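## Task

Three plates have been pushed out of their bays, and each one lies closer to its own bay than to any other. Return every one of them to its own bay, so that each ends up lying flat within that bay's corner pieces with its cut corner toward the back left.

## Robot and tools

Robot: two six-joint arms, left_arm and right_arm, each ending in a two-finger gripper with a wrist camera (cam_left_wrist and cam_right_wrist, both 504x504 fisheye). Those names are just labels; in the world frame left_arm sits on the +y side.

World frame: origin on the table top midway between the arms, +x out over the table, +z up. Reported gripper poses are in metres with a wxyz quaternion, plus linear (m/s) and angular (rad/s) velocities. The printed hand position can be off from the real one, more so at long reach. end_effector_position is the spot between the pads when closed; fingertips stick out about 33 mm past it when closed and about 9 mm when fully open. Fingers point along the gripper's +z and open/close along its y.

Deck: bays are labelled row then column (bay 23 = row 2, column 3). Row 1 is nearest the arms, row 4 farthest; column 1 is on the left, column 4 on the right, and column 4's floors sit higher. Layout sheet: sealed 96-well plates in 12, 22, 41, 42, 43; sealed 384-well plates in 13, 23, 31, 33; other bays empty. All ware began with its cut corner at back left. Positions of ware are known only from the camera images.

Tool execute_actions. Argument actions is a list holding zero or one item. Empty list: no command, just returns the current state. An action item is {"rows": [...], "steps": n} with 1 to 15 rows and steps up to 15 (default 15); each control step is 1/30 s, each row lasts one step, and the final row repeats to fill the remaining steps. A wait item is {"steps": n} with n up to 300, counted from the previous result; the simulation keeps running while the operator composes a reply. Optional pictures (boolean) toggles camera images, which are included by default.

Each row is a single list of 18 numbers covering both arms, even if only one moves: left_arm first (6 joint targets, then gripper position, force_limit, speed), then right_arm in the same 9-number layout. Joint numbers are absolute target angles in radians, in the same order as the Joint positions line: waist, shoulder, elbow, forearm roll, wrist pitch, wrist roll. Stated ranges: elbow -2.792 to 2.792, all others -6.283 to 6.283. A target more than 0.010 rad beyond a range end, and farther out than the current angle, gets the whole call refused (nothing is sent). Real ends may differ by up to 0.010 rad; targets past the real end are clipped and the result may say "joint sent to its limit" (possibly about an earlier action still running).

The gripper triple uses a -1 to 1 scale, absolute not offset. position: +1 fully open (140 mm), pads touch near -0.8, -1 means close until blocked. force_limit: roughly 14 N at -1, 60 N at 0, 107 N at +1. speed: about 30 mm/s at -1, 140 at 0, 250 at +1. To leave a gripper untouched, resend its previous three numbers; a 0 is a real command.

Motion limits: joint targets advance at most 2.09 rad/s (waist, shoulder), 3.14 (elbow), 3.93 (the three wrist joints), with 0.3 s to accelerate, and an arm's joints are slowed together to arrive at once. Each step the target is held within a lead of the measured angle (0.456 rad waist/shoulder, 0.683 elbow, 0.854 wrist joints), and scaled back if it would move the gripper more than 70 mm from where it is measured. Between calls the arms keep heading to the last row until nearly motionless.

Result lines: state per arm (pose, velocities); Joint positions and Joint velocities, one block per arm; joint torques (offset, scaled and noisy readings); gripper object_status and position_measured (counts: 3 fully open, 230 pads meeting, nonlinear). object_status 0 moving, 1 blocked while opening, 2 blocked while closing (a grip), 3 reached target or pads met (a thin part might still be held). To grip, send -1 and confirm status 2. Stopped fingers hold until position changes by 0.01 or more, or the object slips. To squeeze harder while gripping, raise force_limit and switch position between -1 and -0.98. Closing pushes fingertips about 24 mm farther out, so keep that clearance above surfaces. "joint command not followed" means a clearance check altered joint targets; HELD marks steps where the row was partly not sent. MOTOR HOT warns of heating from held loads; OVER-TEMPERATURE FAULT brakes that arm.

Faults: contact torque reaching a joint's load limit (waist/shoulder 316, elbow 148, wrist joints 41.8 N m, held weight included) or an external force of 144 N stops that arm for 10 s and drops the rest of the call. Avoid collisions between the arms, hard pushes, slams, drops and slips; never knock anything off the table. Parts may be tugged briefly while held, so grip firmly.

Tool zoom_image: camera (cam_left_wrist or cam_right_wrist) and region [x0, y0, x1, y1] in image pixels from the top-left, at most 504 by 504; returns a sharper crop of that camera's latest image.

Calibration: each camera has a fisheye model with K, D, theta_max_deg and a 4x4 T_world_to_cam in metres, computed from joint readings; errors are about 0.5% focal, 1.5 px principal point, 0.5 degrees and 2.5 mm pose. Results list cameras whose numbers changed.

Tool finished_scene: scene (integer, the number of the scene being ended). Before calling, release every part, move the arms clear, and ensure the plates sit in place unsupported. Replying without a tool call ends everything.

Each tool is called after "Request:" as name(argument=value, ...), one argument or row to a line, values as JSON.

## Session

Request:
execute_actions(
  actions=[],
)

Scene clock: 0.00 s of 9600.00 s.
left_arm: end_effector_position=(+0.7155, +0.4391, +0.3219) position_measured=3 object_status=3 end_effector_quat_wxyz=(+0.000, +0.995, -0.100, +0.000) end_effector_velocity=(+0.001, -0.000, +0.001) end_effector_angular_velocity=(-0.000, -0.002, -0.000) | right_arm: end_effector_position=(+0.6514, -0.5635, +0.3233) position_measured=3 object_status=3 end_effector_quat_wxyz=(-0.000, +0.997, -0.082, +0.000) end_effector_velocity=(-0.001, -0.000, -0.001) end_effector_angular_velocity=(-0.001, +0.002, +0.000)
Joint positions: left_arm=[-0.052  0.165  1.603 -0.001  1.373  1.517] | right_arm=[-0.053  0.163  1.603  0.001  1.375  1.518]
Joint velocities: left_arm=[-0.    -0.    -0.001  0.    -0.001 -0.   ] | right_arm=[ 0.    -0.     0.001 -0.001  0.001  0.   ]
Joint torques (N m, as the joint torque sensors report them, + toward a larger angle): no reading

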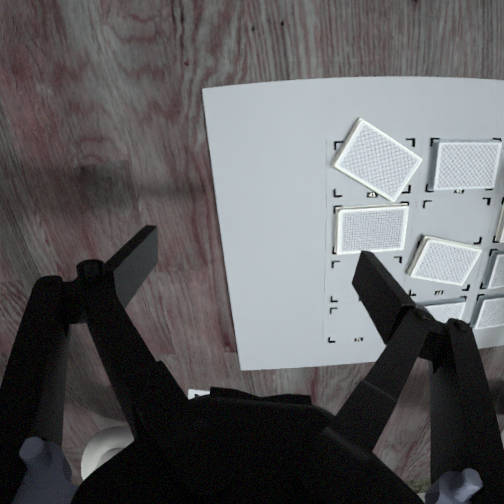

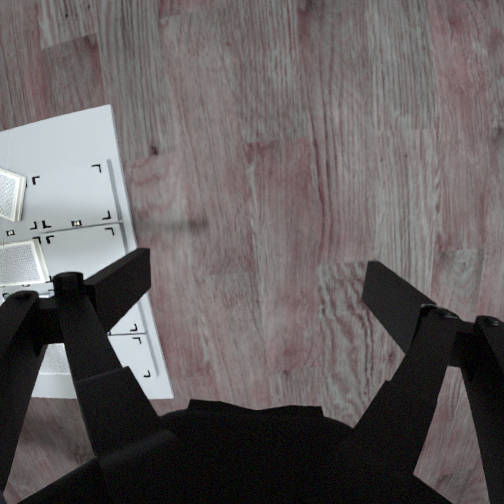

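Request:
execute_actions(
  actions=[
    {"rows":[[-0.352,0.165,1.603,0,1.373,1.517,1,0,0,0.247,0.163,1.603,0,1.375,1.518,1,0,0]],"steps":15},
  ],
)

Request:
execute_actions(
  actions=[
    {"steps":15},
  ],
)

Scene clock: 13.83 s of 9600.00 s.
left_arm: end_effector_position=(+0.6500, +0.2593, +0.3220) position_measured=3 object_status=3 end_effector_quat_wxyz=(+0.000, +0.969, -0.246, +0.000) end_effector_velocity=(-0.069, -0.128, -0.001) end_effector_angular_velocity=(+0.002, +0.000, -0.224) | right_arm: end_effector_position=(+0.6542, -0.3724, +0.3233) position_measured=3 object_status=3 end_effector_quat_wxyz=(-0.000, +0.998, +0.066, +0.000) end_effector_velocity=(-0.019, +0.142, +0.000) end_effector_angular_velocity=(-0.003, +0.001, +0.224)
Joint positions: left_arm=[-0.347  0.165  1.603 -0.     1.373  1.517] | right_arm=[0.242 0.163 1.603 0.    1.375 1.518]
Joint velocities: left_arm=[-0.225  0.001  0.001  0.001 -0.001 -0.001] | right_arm=[ 0.223  0.    -0.001 -0.003  0.002 -0.   ]
Joint torques (N m, as the joint torque sensors report them, + toward a larger angle): left_arm=[ 22.54 -68.18 -41.79   4.95  -0.36  -0.06] | right_arm=[-24.91 -48.38 -40.38   3.2   -0.22  -0.22]
Steps of this call (steps 1 to 90: nothing new was sent; then 10.33 s passed at rest; steps 91 to 105: all 15 steps of this action). Readings (joint positions | what the end effector reports):
91: left_arm=[-0.052 0.165 1.603 -0.001 1.373 1.517] | right_arm=[-0.053 0.163 1.603 0.001 1.375 1.518] | left_arm position_measured=3 object_status=3 | right_arm position_measured=3 object_status=3
92: left_arm=[-0.056 0.165 1.603 -0.001 1.373 1.517] | right_arm=[-0.048 0.163 1.603 0.001 1.375 1.518] | left_arm position_measured=3 object_status=3 | right_arm position_measured=3 object_status=3
94: left_arm=[-0.088 0.165 1.603 -0.001 1.373 1.517] | right_arm=[-0.017 0.163 1.603 0.001 1.375 1.518] | left_arm position_measured=3 object_status=3 | right_arm position_measured=3 object_status=3
98: left_arm=[-0.193 0.165 1.603 -0.000 1.373 1.517] | right_arm=[0.089 0.163 1.603 0.001 1.375 1.518] | left_arm position_measured=3 object_status=3 | right_arm position_measured=3 object_status=3
105: the state above
camera_calibration (this result's frames):
cam_left_wrist: T_world_to_cam=[[-0.359499, -0.932809, -0.0250498, 0.48735], [-0.846971, 0.314915, 0.428333, 0.329996], [-0.391664, 0.175201, -0.903274, 0.686658], [0, 0, 0, 1]] pos_world=[0.723638, 0.230381, 0.4911]
cam_right_wrist: T_world_to_cam=[[0.173729, -0.984377, -0.0286352, -0.467287], [-0.954262, -0.175456, 0.242074, 0.503876], [-0.243316, -0.0147297, -0.969835, 0.642401], [0, 0, 0, 1]] pos_world=[0.718317, -0.362116, 0.487667]

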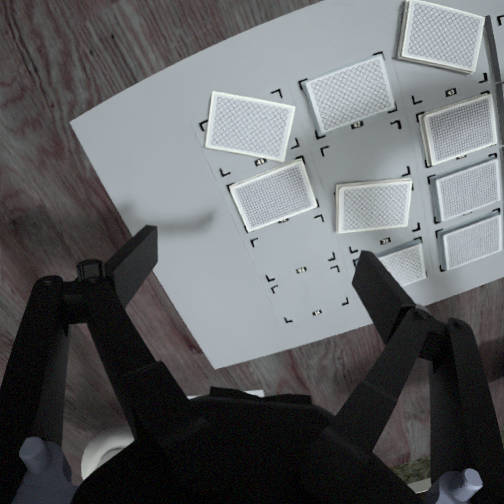

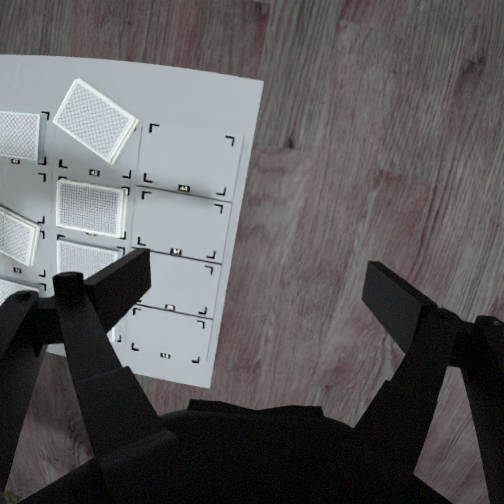

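Scene clock: 14.33 s of 9600.00 s.
left_arm: end_effector_position=(+0.6485, +0.2565, +0.3220) position_measured=3 object_status=3 end_effector_quat_wxyz=(+0.000, +0.969, -0.248, +0.000) end_effector_velocity=(-0.001, +0.000, -0.000) end_effector_angular_velocity=(-0.000, +0.001, -0.001) | right_arm: end_effector_position=(+0.6538, -0.3695, +0.3233) position_measured=3 object_status=3 end_effector_quat_wxyz=(+0.000, +0.998, +0.068, +0.000) end_effector_velocity=(+0.000, +0.001, +0.000) end_effector_angular_velocity=(+0.001, -0.001, +0.000)
Joint positions: left_arm=[-0.352  0.165  1.603  0.     1.373  1.517] | right_arm=[ 0.247  0.163  1.603 -0.     1.375  1.518]
Joint velocities: left_arm=[ 0.    -0.001  0.001 -0.     0.     0.001] | right_arm=[ 0.    -0.    -0.     0.001 -0.001  0.   ]
Joint torques (N m, as the joint torque sensors report them, + toward a larger angle): left_arm=[  0.53 -62.83 -41.82   4.1   -0.69   0.18] | right_arm=[ -1.98 -55.78 -39.64   4.11   0.03  -0.37]
Steps of this call (steps 1 to 15: the robot went on to your last target). Readings (joint positions | what the end effector reports):
1: left_arm=[-0.351 0.165 1.603 -0.000 1.373 1.517] | right_arm=[0.246 0.163 1.603 0.000 1.375 1.518] | left_arm position_measured=3 object_status=3 | right_arm position_measured=3 object_status=3
2: left_arm=[-0.352 0.165 1.603 0.000 1.373 1.517] | right_arm=[0.247 0.163 1.603 -0.000 1.375 1.518] | left_arm position_measured=3 object_status=3 | right_arm position_measured=3 object_status=3
4: left_arm=[-0.352 0.165 1.603 0.000 1.373 1.517] | right_arm=[0.247 0.163 1.603 -0.000 1.375 1.518] | left_arm position_measured=3 object_status=3 | right_arm position_measured=3 object_status=3
8: left_arm=[-0.352 0.165 1.603 0.000 1.373 1.517] | right_arm=[0.247 0.163 1.603 -0.000 1.375 1.518] | left_arm position_measured=3 object_status=3 | right_arm position_measured=3 object_status=3
15: the state above
All arms were judged still, so your last target was given up. Only a new action makes them travel on or press farther. Fingers that are still opening or closing keep moving.
camera_calibration (this result's frames):
cam_left_wrist: T_world_to_cam=[[-0.364241, -0.930965, -0.0251522, 0.486831], [-0.845409, 0.319197, 0.428249, 0.327526], [-0.390656, 0.17725, -0.903311, 0.685398], [0, 0, 0, 1]] pos_world=[0.721972, 0.22719, 0.491109]
cam_right_wrist: T_world_to_cam=[[0.178408, -0.983546, -0.0284237, -0.467144], [-0.953432, -0.179941, 0.242052, 0.501828], [-0.243184, -0.016084, -0.969847, 0.641797], [0, 0, 0, 1]] pos_world=[0.717876, -0.358836, 0.487698]

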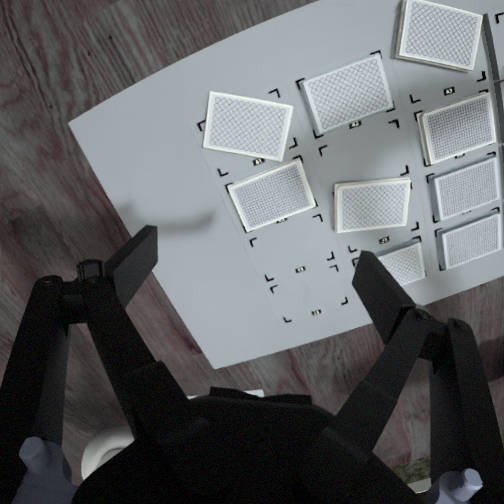

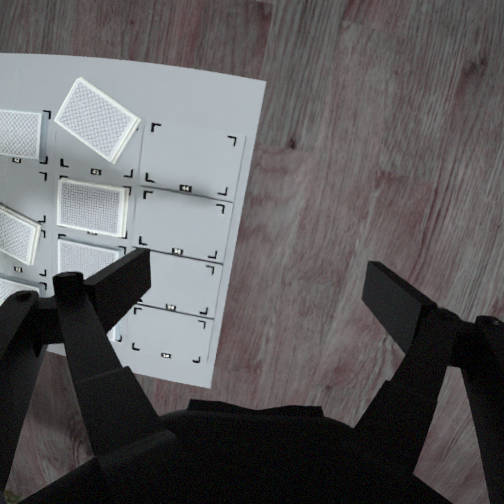

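Request:
zoom_image(
  camera="cam_left_wrist",
  region=[180,0,504,280],
)

Region (180, 0, 504, 280) of cam_left_wrist's 504x504 image, scaled by 1.556, with more detail than that image has; it fills the top 436 rows of this view, and the rest is white.

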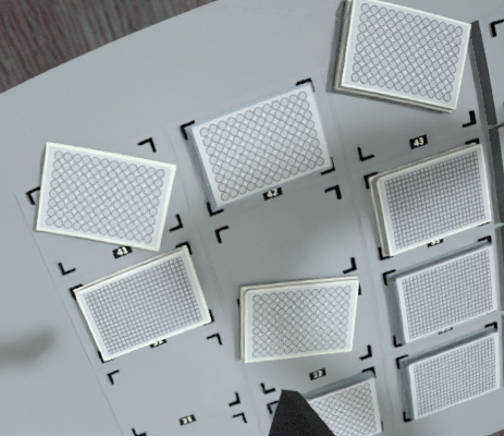

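Request:
execute_actions(
  actions=[
    {"rows":[[-0.301,0.369,1.662,0,1.111,0.048,1,0,0,-0.5,0.163,1.603,0,1.375,1.518,1,0,0]],"steps":15},
  ],
  pictures=false,
)

Request:
execute_actions(
  actions=[
    {"steps":25},
  ],
)

Scene clock: 74.80 s of 9600.00 s.
left_arm: end_effector_position=(+0.7145, +0.2490, +0.1877) position_measured=3 object_status=3 end_effector_quat_wxyz=(-0.000, +0.962, +0.273, -0.000) end_effector_velocity=(+0.107, +0.004, -0.270) end_effector_angular_velocity=(+0.004, +0.003, +3.281) | right_arm: end_effector_position=(+0.6490, -0.5765, +0.3233) position_measured=3 object_status=3 end_effector_quat_wxyz=(+0.000, +0.996, -0.091, +0.000) end_effector_velocity=(-0.089, -0.483, -0.000) end_effector_angular_velocity=(+0.001, -0.000, -0.757)
Joint positions: left_arm=[-0.312  0.325  1.649 -0.     1.167  0.502] | right_arm=[-0.073  0.163  1.603 -0.     1.375  1.518]
Joint velocities: left_arm=[ 0.079  0.314  0.09   0.001 -0.4   -3.202] | right_arm=[-0.756 -0.     0.     0.001 -0.     0.001]
Joint torques (N m, as the joint torque sensors report them, + toward a larger angle): left_arm=[  1.35 -77.06 -42.5    3.88  -0.84   0.07] | right_arm=[ -3.03 -57.29 -39.24   4.16   0.06  -0.32]
Steps of this call (steps 1 to 90: nothing new was sent; then 56.97 s passed at rest; steps 91 to 105: all 15 steps of this action). Readings (joint positions | what the end effector reports):
91: left_arm=[-0.352 0.165 1.603 -0.000 1.373 1.517] | right_arm=[0.247 0.163 1.603 -0.000 1.375 1.518] | left_arm position_measured=3 object_status=3 | right_arm position_measured=3 object_status=3
92: left_arm=[-0.352 0.167 1.603 -0.000 1.370 1.509] | right_arm=[0.243 0.163 1.603 -0.000 1.375 1.518] | left_arm position_measured=3 object_status=3 | right_arm position_measured=3 object_status=3
94: left_arm=[-0.348 0.181 1.608 -0.000 1.352 1.449] | right_arm=[0.211 0.163 1.603 -0.000 1.375 1.518] | left_arm position_measured=3 object_status=3 | right_arm position_measured=3 object_status=3
98: left_arm=[-0.334 0.239 1.624 -0.000 1.278 1.184] | right_arm=[0.106 0.163 1.603 -0.000 1.375 1.518] | left_arm position_measured=3 object_status=3 | right_arm position_measured=3 object_status=3
105: the state above

Scene clock: 75.63 s of 9600.00 s.
left_arm: end_effector_position=(+0.7287, +0.2501, +0.1500) position_measured=3 object_status=3 end_effector_quat_wxyz=(-0.000, +0.873, +0.487, -0.000) end_effector_velocity=(+0.001, -0.001, +0.000) end_effector_angular_velocity=(-0.001, -0.001, -0.001) | right_arm: end_effector_position=(+0.5426, -0.8306, +0.3233) position_measured=3 object_status=3 end_effector_quat_wxyz=(+0.000, +0.954, -0.300, +0.000) end_effector_velocity=(-0.001, -0.001, -0.000) end_effector_angular_velocity=(-0.000, +0.000, -0.002)
Joint positions: left_arm=[-0.301  0.369  1.662  0.     1.111  0.048] | right_arm=[-0.5    0.163  1.603 -0.     1.375  1.518]
Joint velocities: left_arm=[-0.     0.    -0.001 -0.    -0.001  0.001] | right_arm=[-0.001 -0.     0.    -0.    -0.001  0.001]
Joint torques (N m, as the joint torque sensors report them, + toward a larger angle): left_arm=[ -0.36 -77.35 -39.86   3.34  -0.52   0.06] | right_arm=[ -2.36 -56.43 -38.87   4.14   0.03  -0.37]
Steps of this call (steps 1 to 25: the robot went on to your last target). Readings (joint positions | what the end effector reports):
1: left_arm=[-0.309 0.336 1.652 -0.000 1.154 0.398] | right_arm=[-0.098 0.163 1.603 -0.000 1.375 1.518] | left_arm position_measured=3 object_status=3 | right_arm position_measured=3 object_status=3
2: left_arm=[-0.307 0.344 1.655 -0.000 1.143 0.306] | right_arm=[-0.124 0.163 1.603 -0.000 1.375 1.518] | left_arm position_measured=3 object_status=3 | right_arm position_measured=3 object_status=3
4: left_arm=[-0.304 0.358 1.659 -0.000 1.125 0.163] | right_arm=[-0.175 0.163 1.603 -0.000 1.375 1.518] | left_arm position_measured=3 object_status=3 | right_arm position_measured=3 object_status=3
8: left_arm=[-0.301 0.369 1.662 -0.000 1.111 0.050] | right_arm=[-0.277 0.163 1.603 -0.000 1.375 1.518] | left_arm position_measured=3 object_status=3 | right_arm position_measured=3 object_status=3
25: the state above
camera_calibration (this result's frames):
cam_left_wrist: T_world_to_cam=[[0.911253, -0.411051, -0.0256022, -0.55363], [-0.361433, -0.827961, 0.428774, 0.405183], [-0.197445, -0.381468, -0.903049, 0.561318], [0, 0, 0, 1]] pos_world=[0.761773, 0.32203, 0.318991]
cam_right_wrist: T_world_to_cam=[[-0.537219, -0.842963, -0.0284305, -0.39575], [-0.821893, 0.515625, 0.242122, 0.819256], [-0.189441, 0.15344, -0.969829, 0.718948], [0, 0, 0, 1]] pos_world=[0.596935, -0.866347, 0.487645]

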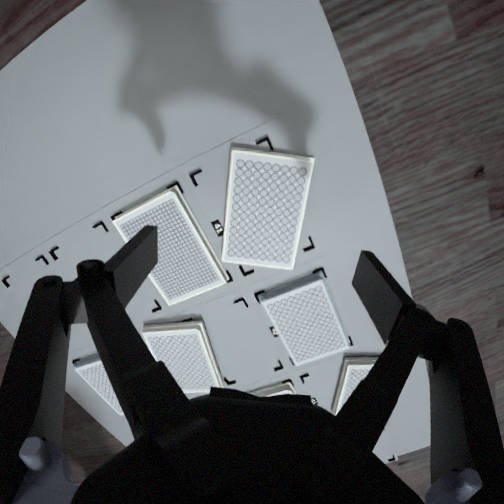

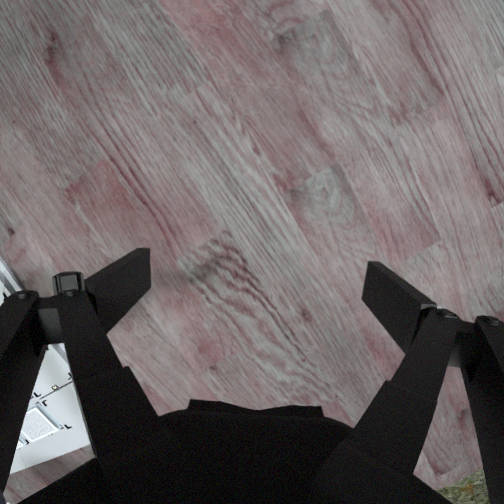

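Request:
zoom_image(
  camera="cam_left_wrist",
  region=[140,110,400,330],
)

Region (140, 110, 400, 330) of cam_left_wrist's 504x504 image, scaled by 1.938, with more detail than that image has; it fills the top 426 rows of this view, and the rest is white.

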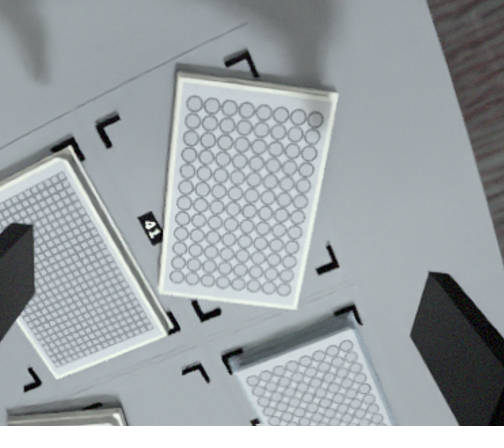

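Request:
execute_actions(
  actions=[
    {"rows":[[-0.308,0.4614,1.7407,0,0.9395,0.041,1,0,0,-0.5,0.163,1.603,0,1.375,1.518,1,0,0]],"steps":15},
  ],
)

Scene clock: 112.83 s of 9600.00 s.
left_arm: end_effector_position=(+0.7291, +0.2441, +0.0453) position_measured=3 object_status=3 end_effector_quat_wxyz=(+0.000, +0.873, +0.487, +0.000) end_effector_velocity=(-0.001, +0.000, -0.001) end_effector_angular_velocity=(+0.001, +0.001, +0.001) | right_arm: end_effector_position=(+0.5426, -0.8307, +0.3233) position_measured=3 object_status=3 end_effector_quat_wxyz=(+0.000, +0.954, -0.300, +0.000) end_effector_velocity=(-0.000, +0.001, -0.000) end_effector_angular_velocity=(+0.001, +0.001, -0.000)
Joint positions: left_arm=[-0.308  0.461  1.741 -0.     0.94   0.041] | right_arm=[-0.5    0.163  1.603  0.     1.375  1.518]
Joint velocities: left_arm=[ 0.     0.001  0.001  0.    -0.001 -0.001] | right_arm=[ 0.    -0.     0.     0.     0.001  0.001]
Joint torques (N m, as the joint torque sensors report them, + toward a larger angle): left_arm=[ -1.58 -85.08 -36.21   3.26  -0.52   0.32] | right_arm=[ -1.83 -55.32 -39.11   4.11  -0.13  -0.27]
Steps of this call (steps 1 to 30: the robot went on to your last target; steps 31 to 90: nothing new was sent; then 33.70 s passed at rest; steps 91 to 105: all 15 steps of this action). Readings (joint positions | what the end effector reports):
91: left_arm=[-0.301 0.369 1.662 0.000 1.110 0.048] | right_arm=[-0.500 0.163 1.603 0.000 1.375 1.518] | left_arm position_measured=3 object_status=3 | right_arm position_measured=3 object_status=3
92: left_arm=[-0.301 0.373 1.666 0.000 1.102 0.048] | right_arm=[-0.500 0.163 1.603 -0.000 1.375 1.518] | left_arm position_measured=3 object_status=3 | right_arm position_measured=3 object_status=3
94: left_arm=[-0.303 0.404 1.692 0.000 1.045 0.045] | right_arm=[-0.500 0.163 1.603 0.000 1.375 1.518] | left_arm position_measured=3 object_status=3 | right_arm position_measured=3 object_status=3
98: left_arm=[-0.308 0.459 1.739 -0.000 0.945 0.041] | right_arm=[-0.500 0.163 1.603 0.000 1.375 1.518] | left_arm position_measured=3 object_status=3 | right_arm position_measured=3 object_status=3
105: the state above
camera_calibration (this result's frames):
cam_left_wrist: T_world_to_cam=[[0.911278, -0.411027, -0.0251014, -0.559174], [-0.361592, -0.827865, 0.428824, 0.445322], [-0.197039, -0.381702, -0.903039, 0.464322], [0, 0, 0, 1]] pos_world=[0.762077, 0.316064, 0.2143]
cam_right_wrist: T_world_to_cam=[[-0.537348, -0.84288, -0.0284557, -0.395687], [-0.821827, 0.515754, 0.24207, 0.819317], [-0.18936, 0.153462, -0.969841, 0.718958], [0, 0, 0, 1]] pos_world=[0.596857, -0.866415, 0.487683]

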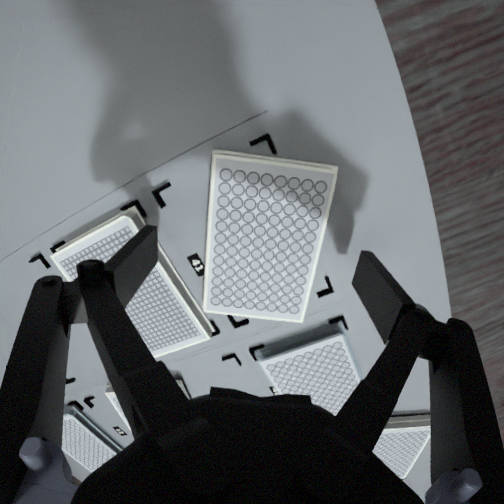

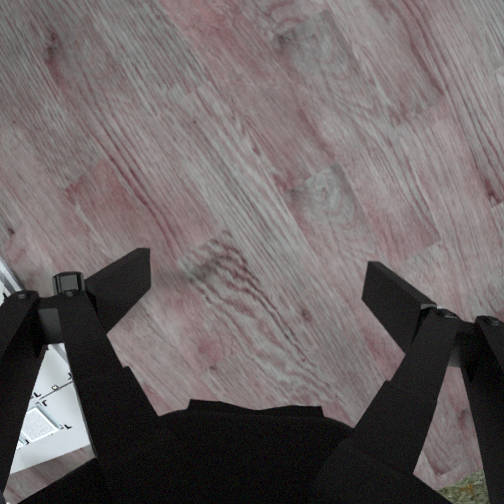

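Request:
execute_actions(
  actions=[
    {"rows":[[-0.3082,0.4659,1.7335,0,0.9422,0.041,0.55,0,0,-0.5,0.163,1.603,0,1.375,1.518,1,0,0]],"steps":12},
  ],
  pictures=false,
)

Request:
execute_actions(
  actions=[
    {"rows":[[-0.3082,0.4727,1.7381,0,0.9308,0.041,0.55,0,0,-0.5,0.163,1.603,0,1.375,1.518,1,0,0]],"steps":12},
  ],
)

Scene clock: 127.20 s of 9600.00 s.
left_arm: end_effector_position=(+0.7319, +0.2424, +0.0452) position_measured=59 object_status=0 end_effector_quat_wxyz=(-0.000, +0.873, +0.487, +0.000) end_effector_velocity=(-0.000, +0.000, -0.000) end_effector_angular_velocity=(+0.001, +0.000, +0.001) | right_arm: end_effector_position=(+0.5426, -0.8307, +0.3233) position_measured=3 object_status=3 end_effector_quat_wxyz=(+0.000, +0.954, -0.300, +0.000) end_effector_velocity=(+0.000, +0.000, +0.000) end_effector_angular_velocity=(+0.000, -0.000, +0.000)
Joint positions: left_arm=[-0.308  0.466  1.734  0.     0.942  0.041] | right_arm=[-0.5    0.163  1.603  0.     1.375  1.518]
Joint velocities: left_arm=[-0.     0.    -0.     0.001  0.    -0.001] | right_arm=[ 0.     0.    -0.001  0.     0.001 -0.   ]
Joint torques (N m, as the joint torque sensors report them, + toward a larger angle): left_arm=[ -0.84 -82.3  -36.22   3.46  -0.37   0.15] | right_arm=[ -2.16 -55.91 -39.39   4.06  -0.02  -0.25]
Steps of this call (steps 1 to 15: the robot went on to your last target; steps 16 to 90: nothing new was sent; then 10.97 s passed at rest; steps 91 to 102: all 12 steps of this action). Readings (joint positions | what the end effector reports):
91: left_arm=[-0.308 0.462 1.740 0.000 0.939 0.041] | right_arm=[-0.500 0.163 1.603 0.000 1.375 1.518] | left_arm position_measured=3 object_status=0 | right_arm position_measured=3 object_status=3
92: left_arm=[-0.308 0.464 1.737 0.000 0.940 0.041] | right_arm=[-0.500 0.163 1.603 0.000 1.375 1.518] | left_arm position_measured=7 object_status=0 | right_arm position_measured=3 object_status=3
94: left_arm=[-0.308 0.466 1.734 0.000 0.942 0.041] | right_arm=[-0.500 0.163 1.603 0.000 1.375 1.518] | left_arm position_measured=22 object_status=0 | right_arm position_measured=3 object_status=3
98: left_arm=[-0.308 0.466 1.734 0.000 0.942 0.041] | right_arm=[-0.500 0.163 1.603 0.000 1.375 1.518] | left_arm position_measured=52 object_status=0 | right_arm position_measured=3 object_status=3
102: the state above

Scene clock: 127.60 s of 9600.00 s.
left_arm: end_effector_position=(+0.7319, +0.2424, +0.0382) position_measured=59 object_status=3 end_effector_quat_wxyz=(-0.000, +0.873, +0.487, +0.000) end_effector_velocity=(+0.000, -0.000, +0.000) end_effector_angular_velocity=(-0.001, -0.000, +0.001) | right_arm: end_effector_position=(+0.5426, -0.8307, +0.3233) position_measured=3 object_status=3 end_effector_quat_wxyz=(+0.000, +0.954, -0.300, +0.000) end_effector_velocity=(-0.000, -0.001, +0.000) end_effector_angular_velocity=(-0.001, -0.000, -0.000)
Joint positions: left_arm=[-0.308  0.473  1.738  0.     0.931  0.041] | right_arm=[-0.5    0.163  1.603  0.     1.375  1.518]
Joint velocities: left_arm=[ 0.    -0.001 -0.    -0.001 -0.    -0.001] | right_arm=[-0.001  0.    -0.001 -0.001 -0.    -0.   ]
Joint torques (N m, as the joint torque sensors report them, + toward a larger angle): left_arm=[ -0.38 -84.26 -33.59   3.45  -0.71  -0.1 ] | right_arm=[ -2.19 -57.01 -39.26   4.16   0.05  -0.32]
Steps of this call (steps 1 to 12: all 12 steps of this action). Readings (joint positions | what the end effector reports):
1: left_arm=[-0.308 0.466 1.734 0.000 0.942 0.041] | right_arm=[-0.500 0.163 1.603 0.000 1.375 1.518] | left_arm position_measured=59 object_status=0 | right_arm position_measured=3 object_status=3
2: left_arm=[-0.308 0.469 1.735 0.000 0.937 0.041] | right_arm=[-0.500 0.163 1.603 0.000 1.375 1.518] | left_arm position_measured=59 object_status=0 | right_arm position_measured=3 object_status=3
4: left_arm=[-0.308 0.473 1.738 0.000 0.932 0.041] | right_arm=[-0.500 0.163 1.603 0.000 1.375 1.518] | left_arm position_measured=59 object_status=3 | right_arm position_measured=3 object_status=3
8: left_arm=[-0.308 0.473 1.738 0.000 0.931 0.041] | right_arm=[-0.500 0.163 1.603 0.000 1.375 1.518] | left_arm position_measured=59 object_status=3 | right_arm position_measured=3 object_status=3
12: the state above
camera_calibration (this result's frames):
cam_left_wrist: T_world_to_cam=[[0.911165, -0.41127, -0.0251867, -0.562498], [-0.361791, -0.827804, 0.428773, 0.44807], [-0.197191, -0.381571, -0.903061, 0.457854], [0, 0, 0, 1]] pos_world=[0.764922, 0.31428, 0.207182]
cam_right_wrist: T_world_to_cam=[[-0.537353, -0.842877, -0.0284557, -0.395682], [-0.821824, 0.515759, 0.24207, 0.819319], [-0.189359, 0.153463, -0.969841, 0.718958], [0, 0, 0, 1]] pos_world=[0.596857, -0.866415, 0.487683]

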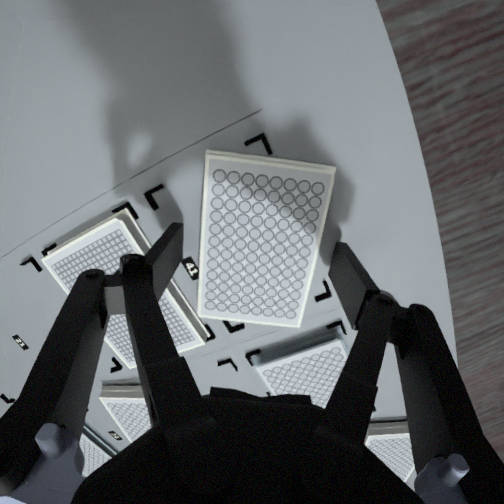

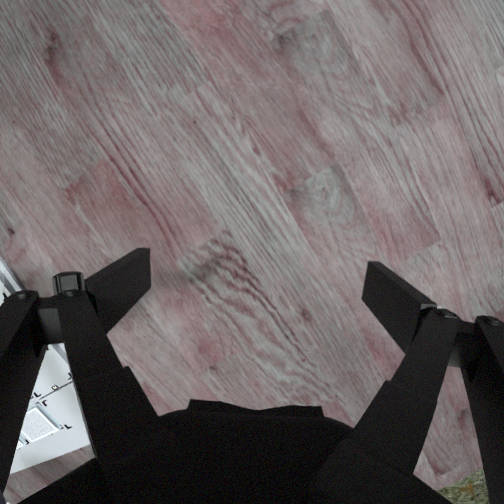

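Request:
execute_actions(
  actions=[
    {"rows":[[-0.3082,0.4727,1.7381,0,0.9308,0.041,-1,0,-0.5,-0.5,0.163,1.603,0,1.375,1.518,1,0,0]],"steps":15},
  ],
)

Scene clock: 132.67 s of 9600.00 s.
left_arm: end_effector_position=(+0.7319, +0.2424, +0.0382) position_measured=106 object_status=0 end_effector_quat_wxyz=(+0.000, +0.873, +0.487, +0.000) end_effector_velocity=(-0.000, -0.000, +0.000) end_effector_angular_velocity=(-0.000, -0.000, +0.002) | right_arm: end_effector_position=(+0.5426, -0.8307, +0.3233) position_measured=3 object_status=3 end_effector_quat_wxyz=(+0.000, +0.954, -0.300, +0.000) end_effector_velocity=(+0.000, +0.001, -0.000) end_effector_angular_velocity=(+0.002, -0.001, -0.001)
Joint positions: left_arm=[-0.308  0.473  1.738 -0.     0.931  0.041] | right_arm=[-0.5    0.163  1.603  0.     1.375  1.518]
Joint velocities: left_arm=[-0.    -0.     0.    -0.    -0.    -0.001] | right_arm=[ 0.    -0.     0.001  0.002  0.     0.001]
Joint torques (N m, as the joint torque sensors report them, + toward a larger angle): left_arm=[ -1.66 -59.16 -23.46   3.43  -3.39   0.36] | right_arm=[ -1.39 -55.45 -39.41   4.19  -0.01  -0.26]
Steps of this call (steps 1 to 15: the robot went on to your last target; steps 16 to 90: nothing new was sent; then 1.57 s passed at rest; steps 91 to 105: all 15 steps of this action). Readings (joint positions | what the end effector reports):
91: left_arm=[-0.308 0.473 1.738 -0.000 0.931 0.041] | right_arm=[-0.500 0.163 1.603 0.000 1.375 1.518] | left_arm position_measured=59 object_status=0 | right_arm position_measured=3 object_status=3
92: left_arm=[-0.308 0.473 1.738 -0.000 0.931 0.041] | right_arm=[-0.500 0.163 1.603 0.000 1.375 1.518] | left_arm position_measured=62 object_status=0 | right_arm position_measured=3 object_status=3
94: left_arm=[-0.308 0.473 1.738 -0.000 0.931 0.041] | right_arm=[-0.500 0.163 1.603 0.000 1.375 1.518] | left_arm position_measured=71 object_status=0 | right_arm position_measured=3 object_status=3
98: left_arm=[-0.308 0.473 1.738 -0.000 0.931 0.041] | right_arm=[-0.500 0.163 1.603 -0.000 1.375 1.518] | left_arm position_measured=89 object_status=0 | right_arm position_measured=3 object_status=3
105: the state above
camera_calibration (this result's frames):
cam_left_wrist: T_world_to_cam=[[0.911186, -0.411226, -0.0251824, -0.562532], [-0.361744, -0.827804, 0.428815, 0.448033], [-0.197186, -0.38162, -0.903041, 0.457855], [0, 0, 0, 1]] pos_world=[0.764926, 0.314283, 0.207173]
cam_right_wrist: T_world_to_cam=[[-0.537353, -0.842877, -0.0284556, -0.395682], [-0.821824, 0.515759, 0.242071, 0.819319], [-0.189359, 0.153463, -0.969841, 0.718958], [0, 0, 0, 1]] pos_world=[0.596857, -0.866415, 0.487683]

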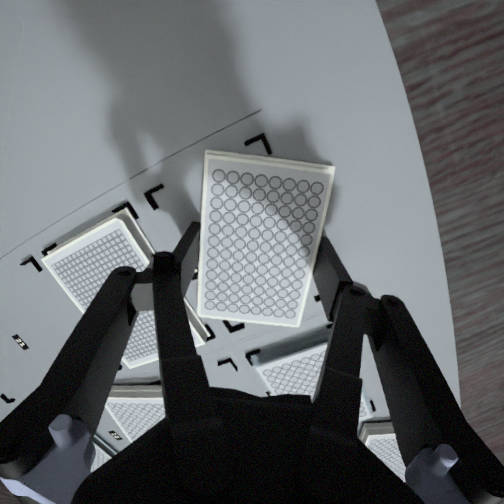

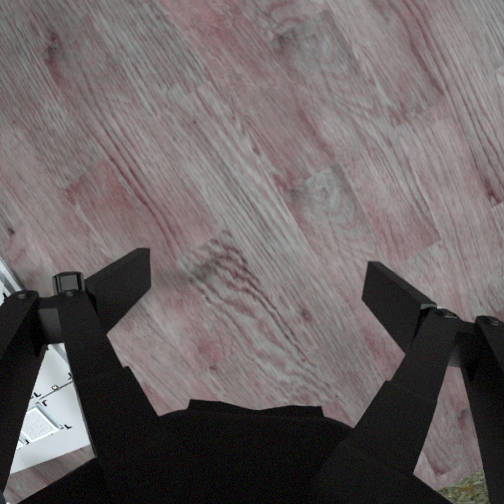

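Request:
execute_actions(
  actions=[
    {"rows":[[-0.3082,0.4678,1.7348,0,0.9389,0.041,-1,0,-0.5,-0.5,0.163,1.603,0,1.375,1.518,1,0,0]],"steps":10},
  ],
)

Scene clock: 137.93 s of 9600.00 s.
left_arm: end_effector_position=(+0.7319, +0.2424, +0.0432) position_measured=107 object_status=2 end_effector_quat_wxyz=(+0.000, +0.873, +0.487, -0.000) end_effector_velocity=(-0.001, +0.001, -0.000) end_effector_angular_velocity=(+0.001, +0.001, -0.000) | right_arm: end_effector_position=(+0.5426, -0.8307, +0.3233) position_measured=3 object_status=3 end_effector_quat_wxyz=(+0.000, +0.954, -0.300, +0.000) end_effector_velocity=(+0.000, +0.000, -0.000) end_effector_angular_velocity=(+0.001, -0.001, +0.000)
Joint positions: left_arm=[-0.308  0.468  1.735 -0.     0.939  0.041] | right_arm=[-0.5    0.163  1.603  0.     1.375  1.518]
Joint velocities: left_arm=[ 0.    -0.001  0.002 -0.     0.     0.   ] | right_arm=[-0.    -0.     0.     0.001 -0.001 -0.001]
Joint torques (N m, as the joint torque sensors report them, + toward a larger angle): left_arm=[ -2.74 -82.59 -35.26   3.33  -0.86  -0.36] | right_arm=[ -1.4  -55.93 -39.     4.1    0.1   -0.28]
Steps of this call (steps 1 to 15: the robot went on to your last target; steps 16 to 90: nothing new was sent; then 1.93 s passed at rest; steps 91 to 100: all 10 steps of this action). Readings (joint positions | what the end effector reports):
91: left_arm=[-0.308 0.473 1.738 -0.000 0.931 0.041] | right_arm=[-0.500 0.163 1.603 0.000 1.375 1.518] | left_arm position_measured=106 object_status=2 | right_arm position_measured=3 object_status=3
92: left_arm=[-0.308 0.471 1.737 -0.000 0.935 0.041] | right_arm=[-0.500 0.163 1.603 0.000 1.375 1.518] | left_arm position_measured=106 object_status=2 | right_arm position_measured=3 object_status=3
94: left_arm=[-0.308 0.468 1.735 -0.000 0.938 0.041] | right_arm=[-0.500 0.163 1.603 -0.000 1.375 1.518] | left_arm position_measured=107 object_status=2 | right_arm position_measured=3 object_status=3
98: left_arm=[-0.308 0.468 1.735 -0.000 0.939 0.041] | right_arm=[-0.500 0.163 1.603 0.000 1.375 1.518] | left_arm position_measured=107 object_status=2 | right_arm position_measured=3 object_status=3
100: the state above
camera_calibration (this result's frames):
cam_left_wrist: T_world_to_cam=[[0.911185, -0.411225, -0.0252019, -0.562412], [-0.361736, -0.827808, 0.428813, 0.445887], [-0.197201, -0.381612, -0.903042, 0.462373], [0, 0, 0, 1]] pos_world=[0.764935, 0.314278, 0.212166]
cam_right_wrist: T_world_to_cam=[[-0.537353, -0.842877, -0.0284559, -0.395682], [-0.821824, 0.515759, 0.24207, 0.819319], [-0.189359, 0.153463, -0.969841, 0.718958], [0, 0, 0, 1]] pos_world=[0.596857, -0.866415, 0.487683]

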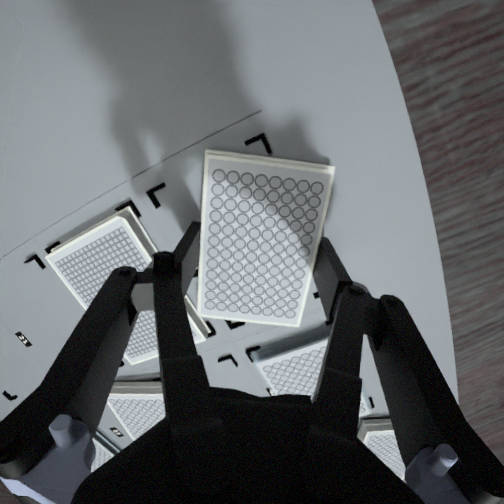

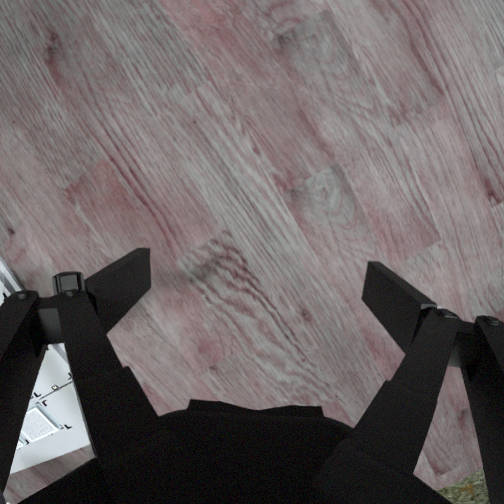

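Request:
execute_actions(
  actions=[
    {"rows":[[-0.3082,0.4388,1.716,0,0.9868,0.041,-1,0,-0.5,-0.5,0.163,1.603,0,1.375,1.518,1,0,0]],"steps":10},
  ],
  pictures=false,
)

Request:
execute_actions(
  actions=[
    {"rows":[[-0.3182,0.4242,1.7451,0,0.9723,-0.5202,-1,0,-0.5,-0.5,0.163,1.603,0,1.375,1.518,1,0,0]],"steps":15},
  ],
)

Scene clock: 149.93 s of 9600.00 s.
left_arm: end_effector_position=(+0.7311, +0.2428, +0.0732) position_measured=107 object_status=2 end_effector_quat_wxyz=(+0.000, +0.873, +0.487, +0.000) end_effector_velocity=(-0.000, -0.000, -0.000) end_effector_angular_velocity=(-0.001, +0.002, +0.002) | right_arm: end_effector_position=(+0.5426, -0.8307, +0.3233) position_measured=3 object_status=3 end_effector_quat_wxyz=(+0.000, +0.954, -0.300, +0.000) end_effector_velocity=(-0.000, -0.000, -0.000) end_effector_angular_velocity=(+0.000, +0.001, -0.000)
Joint positions: left_arm=[-0.308  0.439  1.716  0.     0.987  0.041] | right_arm=[-0.5    0.163  1.603  0.     1.375  1.518]
Joint velocities: left_arm=[ 0.     0.001 -0.001 -0.002  0.001 -0.001] | right_arm=[-0. -0.  0. -0.  0. -0.]
Joint torques (N m, as the joint torque sensors report them, + toward a larger angle): left_arm=[ -3.5  -83.83 -36.24   3.49  -0.56   0.18] | right_arm=[ -1.62 -55.7  -38.84   4.1    0.1   -0.33]
Steps of this call (steps 1 to 15: the robot went on to your last target; steps 16 to 90: nothing new was sent; then 8.67 s passed at rest; steps 91 to 100: all 10 steps of this action). Readings (joint positions | what the end effector reports):
91: left_arm=[-0.308 0.468 1.735 0.000 0.939 0.041] | right_arm=[-0.500 0.163 1.603 0.000 1.375 1.518] | left_arm position_measured=107 object_status=2 | right_arm position_measured=3 object_status=3
92: left_arm=[-0.308 0.463 1.732 -0.000 0.947 0.041] | right_arm=[-0.500 0.163 1.603 0.000 1.375 1.518] | left_arm position_measured=107 object_status=2 | right_arm position_measured=3 object_status=3
94: left_arm=[-0.308 0.443 1.718 0.000 0.979 0.041] | right_arm=[-0.500 0.163 1.603 0.000 1.375 1.518] | left_arm position_measured=107 object_status=2 | right_arm position_measured=3 object_status=3
98: left_arm=[-0.308 0.439 1.716 0.000 0.987 0.041] | right_arm=[-0.500 0.163 1.603 0.000 1.375 1.518] | left_arm position_measured=107 object_status=2 | right_arm position_measured=3 object_status=3
100: the state above

Scene clock: 150.43 s of 9600.00 s.
left_arm: end_effector_position=(+0.7168, +0.2426, +0.0701) position_measured=107 object_status=2 end_effector_quat_wxyz=(-0.000, +0.708, +0.706, -0.000) end_effector_velocity=(-0.000, -0.000, -0.000) end_effector_angular_velocity=(-0.000, +0.000, +0.004) | right_arm: end_effector_position=(+0.5426, -0.8307, +0.3233) position_measured=3 object_status=3 end_effector_quat_wxyz=(+0.000, +0.954, -0.300, +0.000) end_effector_velocity=(+0.000, +0.000, +0.000) end_effector_angular_velocity=(-0.000, -0.000, -0.000)
Joint positions: left_arm=[-0.318  0.424  1.745 -0.     0.972 -0.52 ] | right_arm=[-0.5    0.163  1.603  0.     1.375  1.518]
Joint velocities: left_arm=[-0.    -0.     0.001 -0.    -0.001 -0.004] | right_arm=[ 0. -0. -0.  0.  0.  0.]
Joint torques (N m, as the joint torque sensors report them, + toward a larger angle): left_arm=[ -1.2  -81.   -35.62   3.4   -0.55  -0.19] | right_arm=[ -1.8  -56.35 -39.45   4.2    0.01  -0.42]
Steps of this call (steps 1 to 15: all 15 steps of this action). Readings (joint positions | what the end effector reports):
1: left_arm=[-0.308 0.439 1.716 0.000 0.987 0.040] | right_arm=[-0.500 0.163 1.603 0.000 1.375 1.518] | left_arm position_measured=107 object_status=2 | right_arm position_measured=3 object_status=3
2: left_arm=[-0.308 0.439 1.718 0.000 0.986 0.032] | right_arm=[-0.500 0.163 1.603 0.000 1.375 1.518] | left_arm position_measured=107 object_status=2 | right_arm position_measured=3 object_status=3
4: left_arm=[-0.309 0.437 1.723 0.000 0.981 -0.027] | right_arm=[-0.500 0.163 1.603 0.000 1.375 1.518] | left_arm position_measured=107 object_status=2 | right_arm position_measured=3 object_status=3
8: left_arm=[-0.314 0.430 1.738 -0.000 0.975 -0.307] | right_arm=[-0.500 0.163 1.603 0.000 1.375 1.518] | left_arm position_measured=107 object_status=2 | right_arm position_measured=3 object_status=3
15: the state above
camera_calibration (this result's frames):
cam_left_wrist: T_world_to_cam=[[0.991638, 0.12656, -0.0252102, -0.735978], [0.125089, -0.894692, 0.428811, 0.0963937], [0.0317152, -0.428379, -0.903042, 0.331079], [0, 0, 0, 1]] pos_world=[0.707266, 0.321216, 0.239089]
cam_right_wrist: T_world_to_cam=[[-0.537353, -0.842877, -0.0284559, -0.395682], [-0.821824, 0.515759, 0.24207, 0.819319], [-0.189359, 0.153463, -0.969841, 0.718958], [0, 0, 0, 1]] pos_world=[0.596857, -0.866416, 0.487683]

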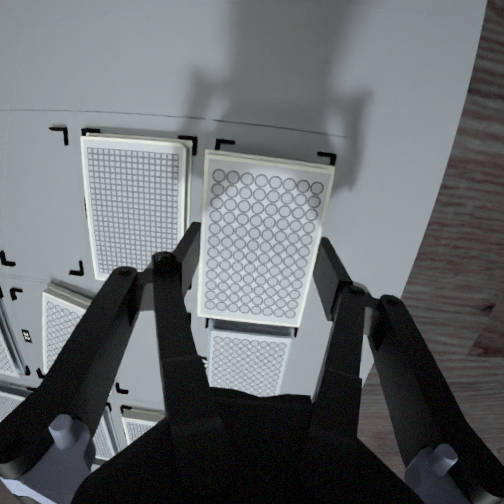

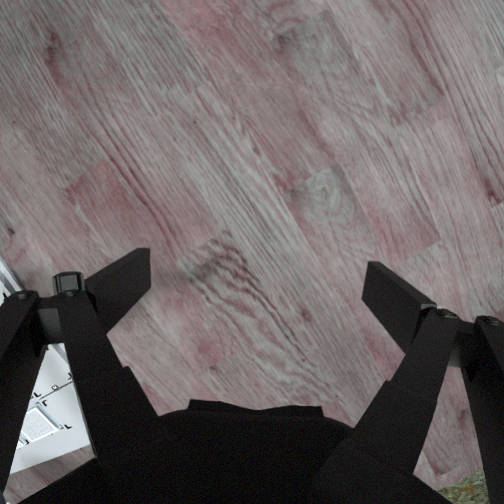

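Lower to z≈0.052, then check.

Request:
execute_actions(
  actions=[
    {"rows":[[-0.3182,0.4417,1.7569,0,0.943,-0.5202,-1,0,-0.5,-0.5,0.163,1.603,0,1.375,1.518,1,0,0]],"steps":10},
  ],
)

Request:
zoom_image(
  camera="cam_left_wrist",
  region=[180,110,360,260],
)

Scene clock: 155.10 s of 9600.00 s.
left_arm: end_effector_position=(+0.7171, +0.2424, +0.0522) position_measured=107 object_status=2 end_effector_quat_wxyz=(+0.000, +0.708, +0.707, +0.000) end_effector_velocity=(+0.001, -0.000, +0.000) end_effector_angular_velocity=(-0.001, -0.001, +0.000) | right_arm: end_effector_position=(+0.5426, -0.8307, +0.3233) position_measured=3 object_status=3 end_effector_quat_wxyz=(+0.000, +0.954, -0.300, +0.000) end_effector_velocity=(+0.000, +0.000, +0.000) end_effector_angular_velocity=(-0.000, -0.001, -0.000)
Joint positions: left_arm=[-0.318  0.442  1.757  0.     0.943 -0.52 ] | right_arm=[-0.5    0.163  1.603  0.     1.375  1.518]
Joint velocities: left_arm=[-0.    -0.    -0.001  0.    -0.001 -0.   ] | right_arm=[ 0.    -0.    -0.     0.    -0.001  0.   ]
Joint torques (N m, as the joint torque sensors report them, + toward a larger angle): left_arm=[  0.71 -82.92 -34.73   3.46  -0.2    0.1 ] | right_arm=[ -2.69 -56.14 -39.61   4.15   0.    -0.25]
Steps of this call (steps 1 to 15: the robot went on to your last target; steps 16 to 90: nothing new was sent; then 1.33 s passed at rest; steps 91 to 100: all 10 steps of this action). Readings (joint positions | what the end effector reports):
91: left_arm=[-0.318 0.424 1.745 0.000 0.972 -0.520] | right_arm=[-0.500 0.163 1.603 0.000 1.375 1.518] | left_arm position_measured=107 object_status=2 | right_arm position_measured=3 object_status=3
92: left_arm=[-0.318 0.428 1.748 0.000 0.964 -0.520] | right_arm=[-0.500 0.163 1.603 -0.000 1.375 1.518] | left_arm position_measured=107 object_status=2 | right_arm position_measured=3 object_status=3
94: left_arm=[-0.318 0.441 1.757 0.000 0.945 -0.520] | right_arm=[-0.500 0.163 1.603 0.000 1.375 1.518] | left_arm position_measured=107 object_status=2 | right_arm position_measured=3 object_status=3
98: left_arm=[-0.318 0.442 1.757 0.000 0.943 -0.520] | right_arm=[-0.500 0.163 1.603 0.000 1.375 1.518] | left_arm position_measured=107 object_status=2 | right_arm position_measured=3 object_status=3
100: the state above
camera_calibration (this result's frames):
cam_left_wrist: T_world_to_cam=[[0.991611, 0.126786, -0.0251419, -0.736761], [0.125263, -0.894676, 0.428793, 0.103704], [0.0318709, -0.428346, -0.903053, 0.314704], [0, 0, 0, 1]] pos_world=[0.707561, 0.320994, 0.221203]
cam_right_wrist: T_world_to_cam=[[-0.537353, -0.842877, -0.0284557, -0.395682], [-0.821824, 0.515759, 0.242071, 0.819319], [-0.189359, 0.153463, -0.969841, 0.718958], [0, 0, 0, 1]] pos_world=[0.596857, -0.866415, 0.487683]

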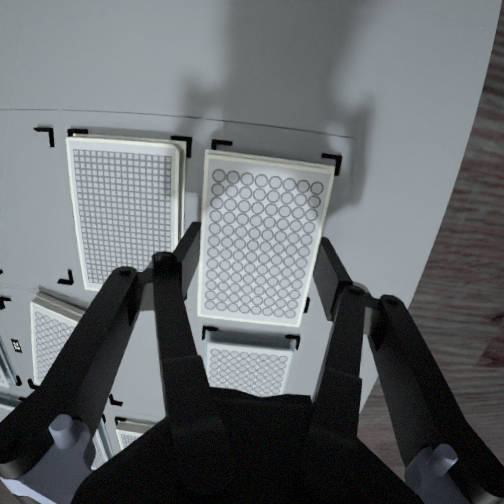

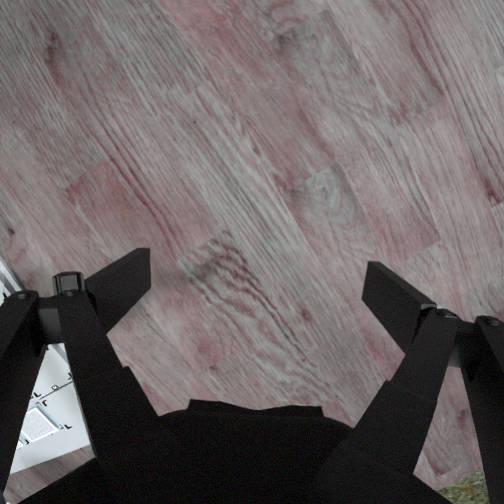

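Region (180, 110, 360, 260) of cam_left_wrist's 504x504 image, scaled by 2.800, with more detail than that image has.

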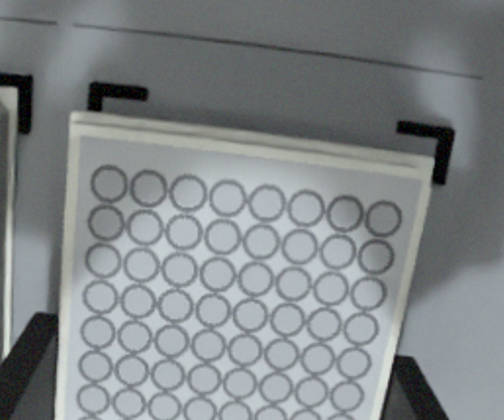

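Request:
execute_actions(
  actions=[
    {"rows":[[-0.3159,0.4493,1.7536,0,0.9387,-0.5179,-1,0,-0.5,-0.5,0.163,1.603,0,1.375,1.518,1,0,0]],"steps":10},
  ],
)

Request:
zoom_image(
  camera="cam_left_wrist",
  region=[40,110,360,260],
)

Scene clock: 181.17 s of 9600.00 s.
left_arm: end_effector_position=(+0.7203, +0.2425, +0.0482) position_measured=107 object_status=2 end_effector_quat_wxyz=(+0.000, +0.708, +0.707, -0.000) end_effector_velocity=(-0.000, +0.000, -0.000) end_effector_angular_velocity=(+0.001, +0.001, +0.000) | right_arm: end_effector_position=(+0.5426, -0.8307, +0.3233) position_measured=3 object_status=3 end_effector_quat_wxyz=(+0.000, +0.954, -0.300, +0.000) end_effector_velocity=(-0.000, -0.000, +0.000) end_effector_angular_velocity=(-0.000, +0.001, -0.001)
Joint positions: left_arm=[-0.316  0.449  1.754 -0.     0.939 -0.518] | right_arm=[-0.5    0.163  1.603 -0.     1.375  1.518]
Joint velocities: left_arm=[ 0.    -0.     0.001  0.001  0.001 -0.   ] | right_arm=[-0.    -0.    -0.    -0.001  0.001  0.   ]
Joint torques (N m, as the joint torque sensors report them, + toward a larger angle): left_arm=[ -1.1  -80.3  -35.29   3.24  -0.63   0.28] | right_arm=[ -1.8  -55.89 -39.31   4.06   0.19  -0.43]
Steps of this call (steps 1 to 15: the robot went on to your last target; steps 16 to 90: nothing new was sent; then 22.73 s passed at rest; steps 91 to 100: all 10 steps of this action). Readings (joint positions | what the end effector reports):
91: left_arm=[-0.318 0.442 1.757 -0.000 0.943 -0.520] | right_arm=[-0.500 0.163 1.603 0.000 1.375 1.518] | left_arm position_measured=107 object_status=2 | right_arm position_measured=3 object_status=3
92: left_arm=[-0.317 0.445 1.755 -0.000 0.941 -0.520] | right_arm=[-0.500 0.163 1.603 0.000 1.375 1.518] | left_arm position_measured=107 object_status=2 | right_arm position_measured=3 object_status=3
94: left_arm=[-0.316 0.449 1.754 -0.000 0.939 -0.519] | right_arm=[-0.500 0.163 1.603 -0.000 1.375 1.518] | left_arm position_measured=107 object_status=2 | right_arm position_measured=3 object_status=3
98: left_arm=[-0.316 0.449 1.754 -0.000 0.939 -0.518] | right_arm=[-0.500 0.163 1.603 0.000 1.375 1.518] | left_arm position_measured=107 object_status=2 | right_arm position_measured=3 object_status=3
100: the state above
camera_calibration (this result's frames):
cam_left_wrist: T_world_to_cam=[[0.991585, 0.126977, -0.0252094, -0.740106], [0.125464, -0.894631, 0.42883, 0.104913], [0.0318985, -0.428384, -0.903034, 0.310987], [0, 0, 0, 1]] pos_world=[0.710795, 0.321056, 0.217184]
cam_right_wrist: T_world_to_cam=[[-0.537353, -0.842877, -0.0284556, -0.395682], [-0.821824, 0.515759, 0.242071, 0.819319], [-0.18936, 0.153463, -0.969841, 0.718958], [0, 0, 0, 1]] pos_world=[0.596857, -0.866415, 0.487683]

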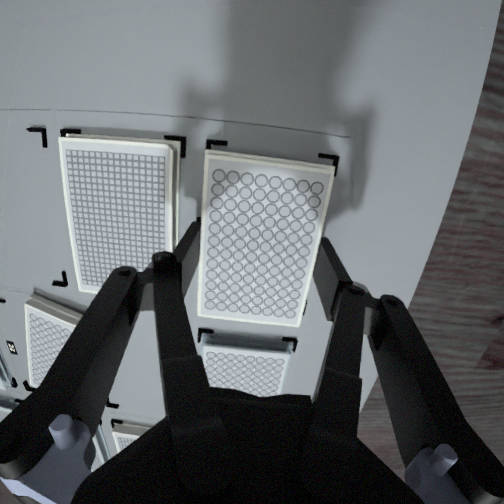

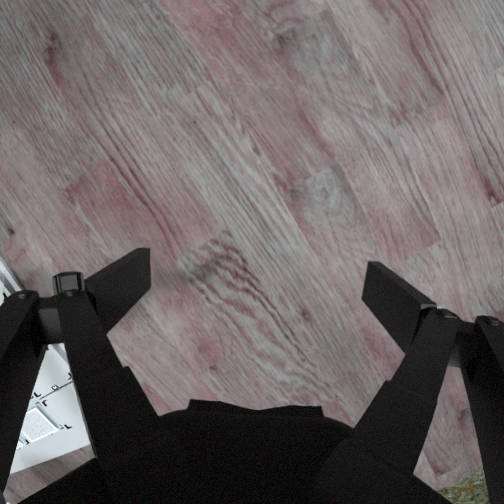

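Region (40, 110, 360, 260) of cam_left_wrist's 504x504 image, scaled by 1.575, with more detail than that image has; it fills the top 236 rows of this view, and the rest is white.

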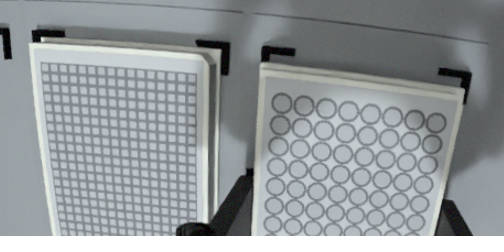

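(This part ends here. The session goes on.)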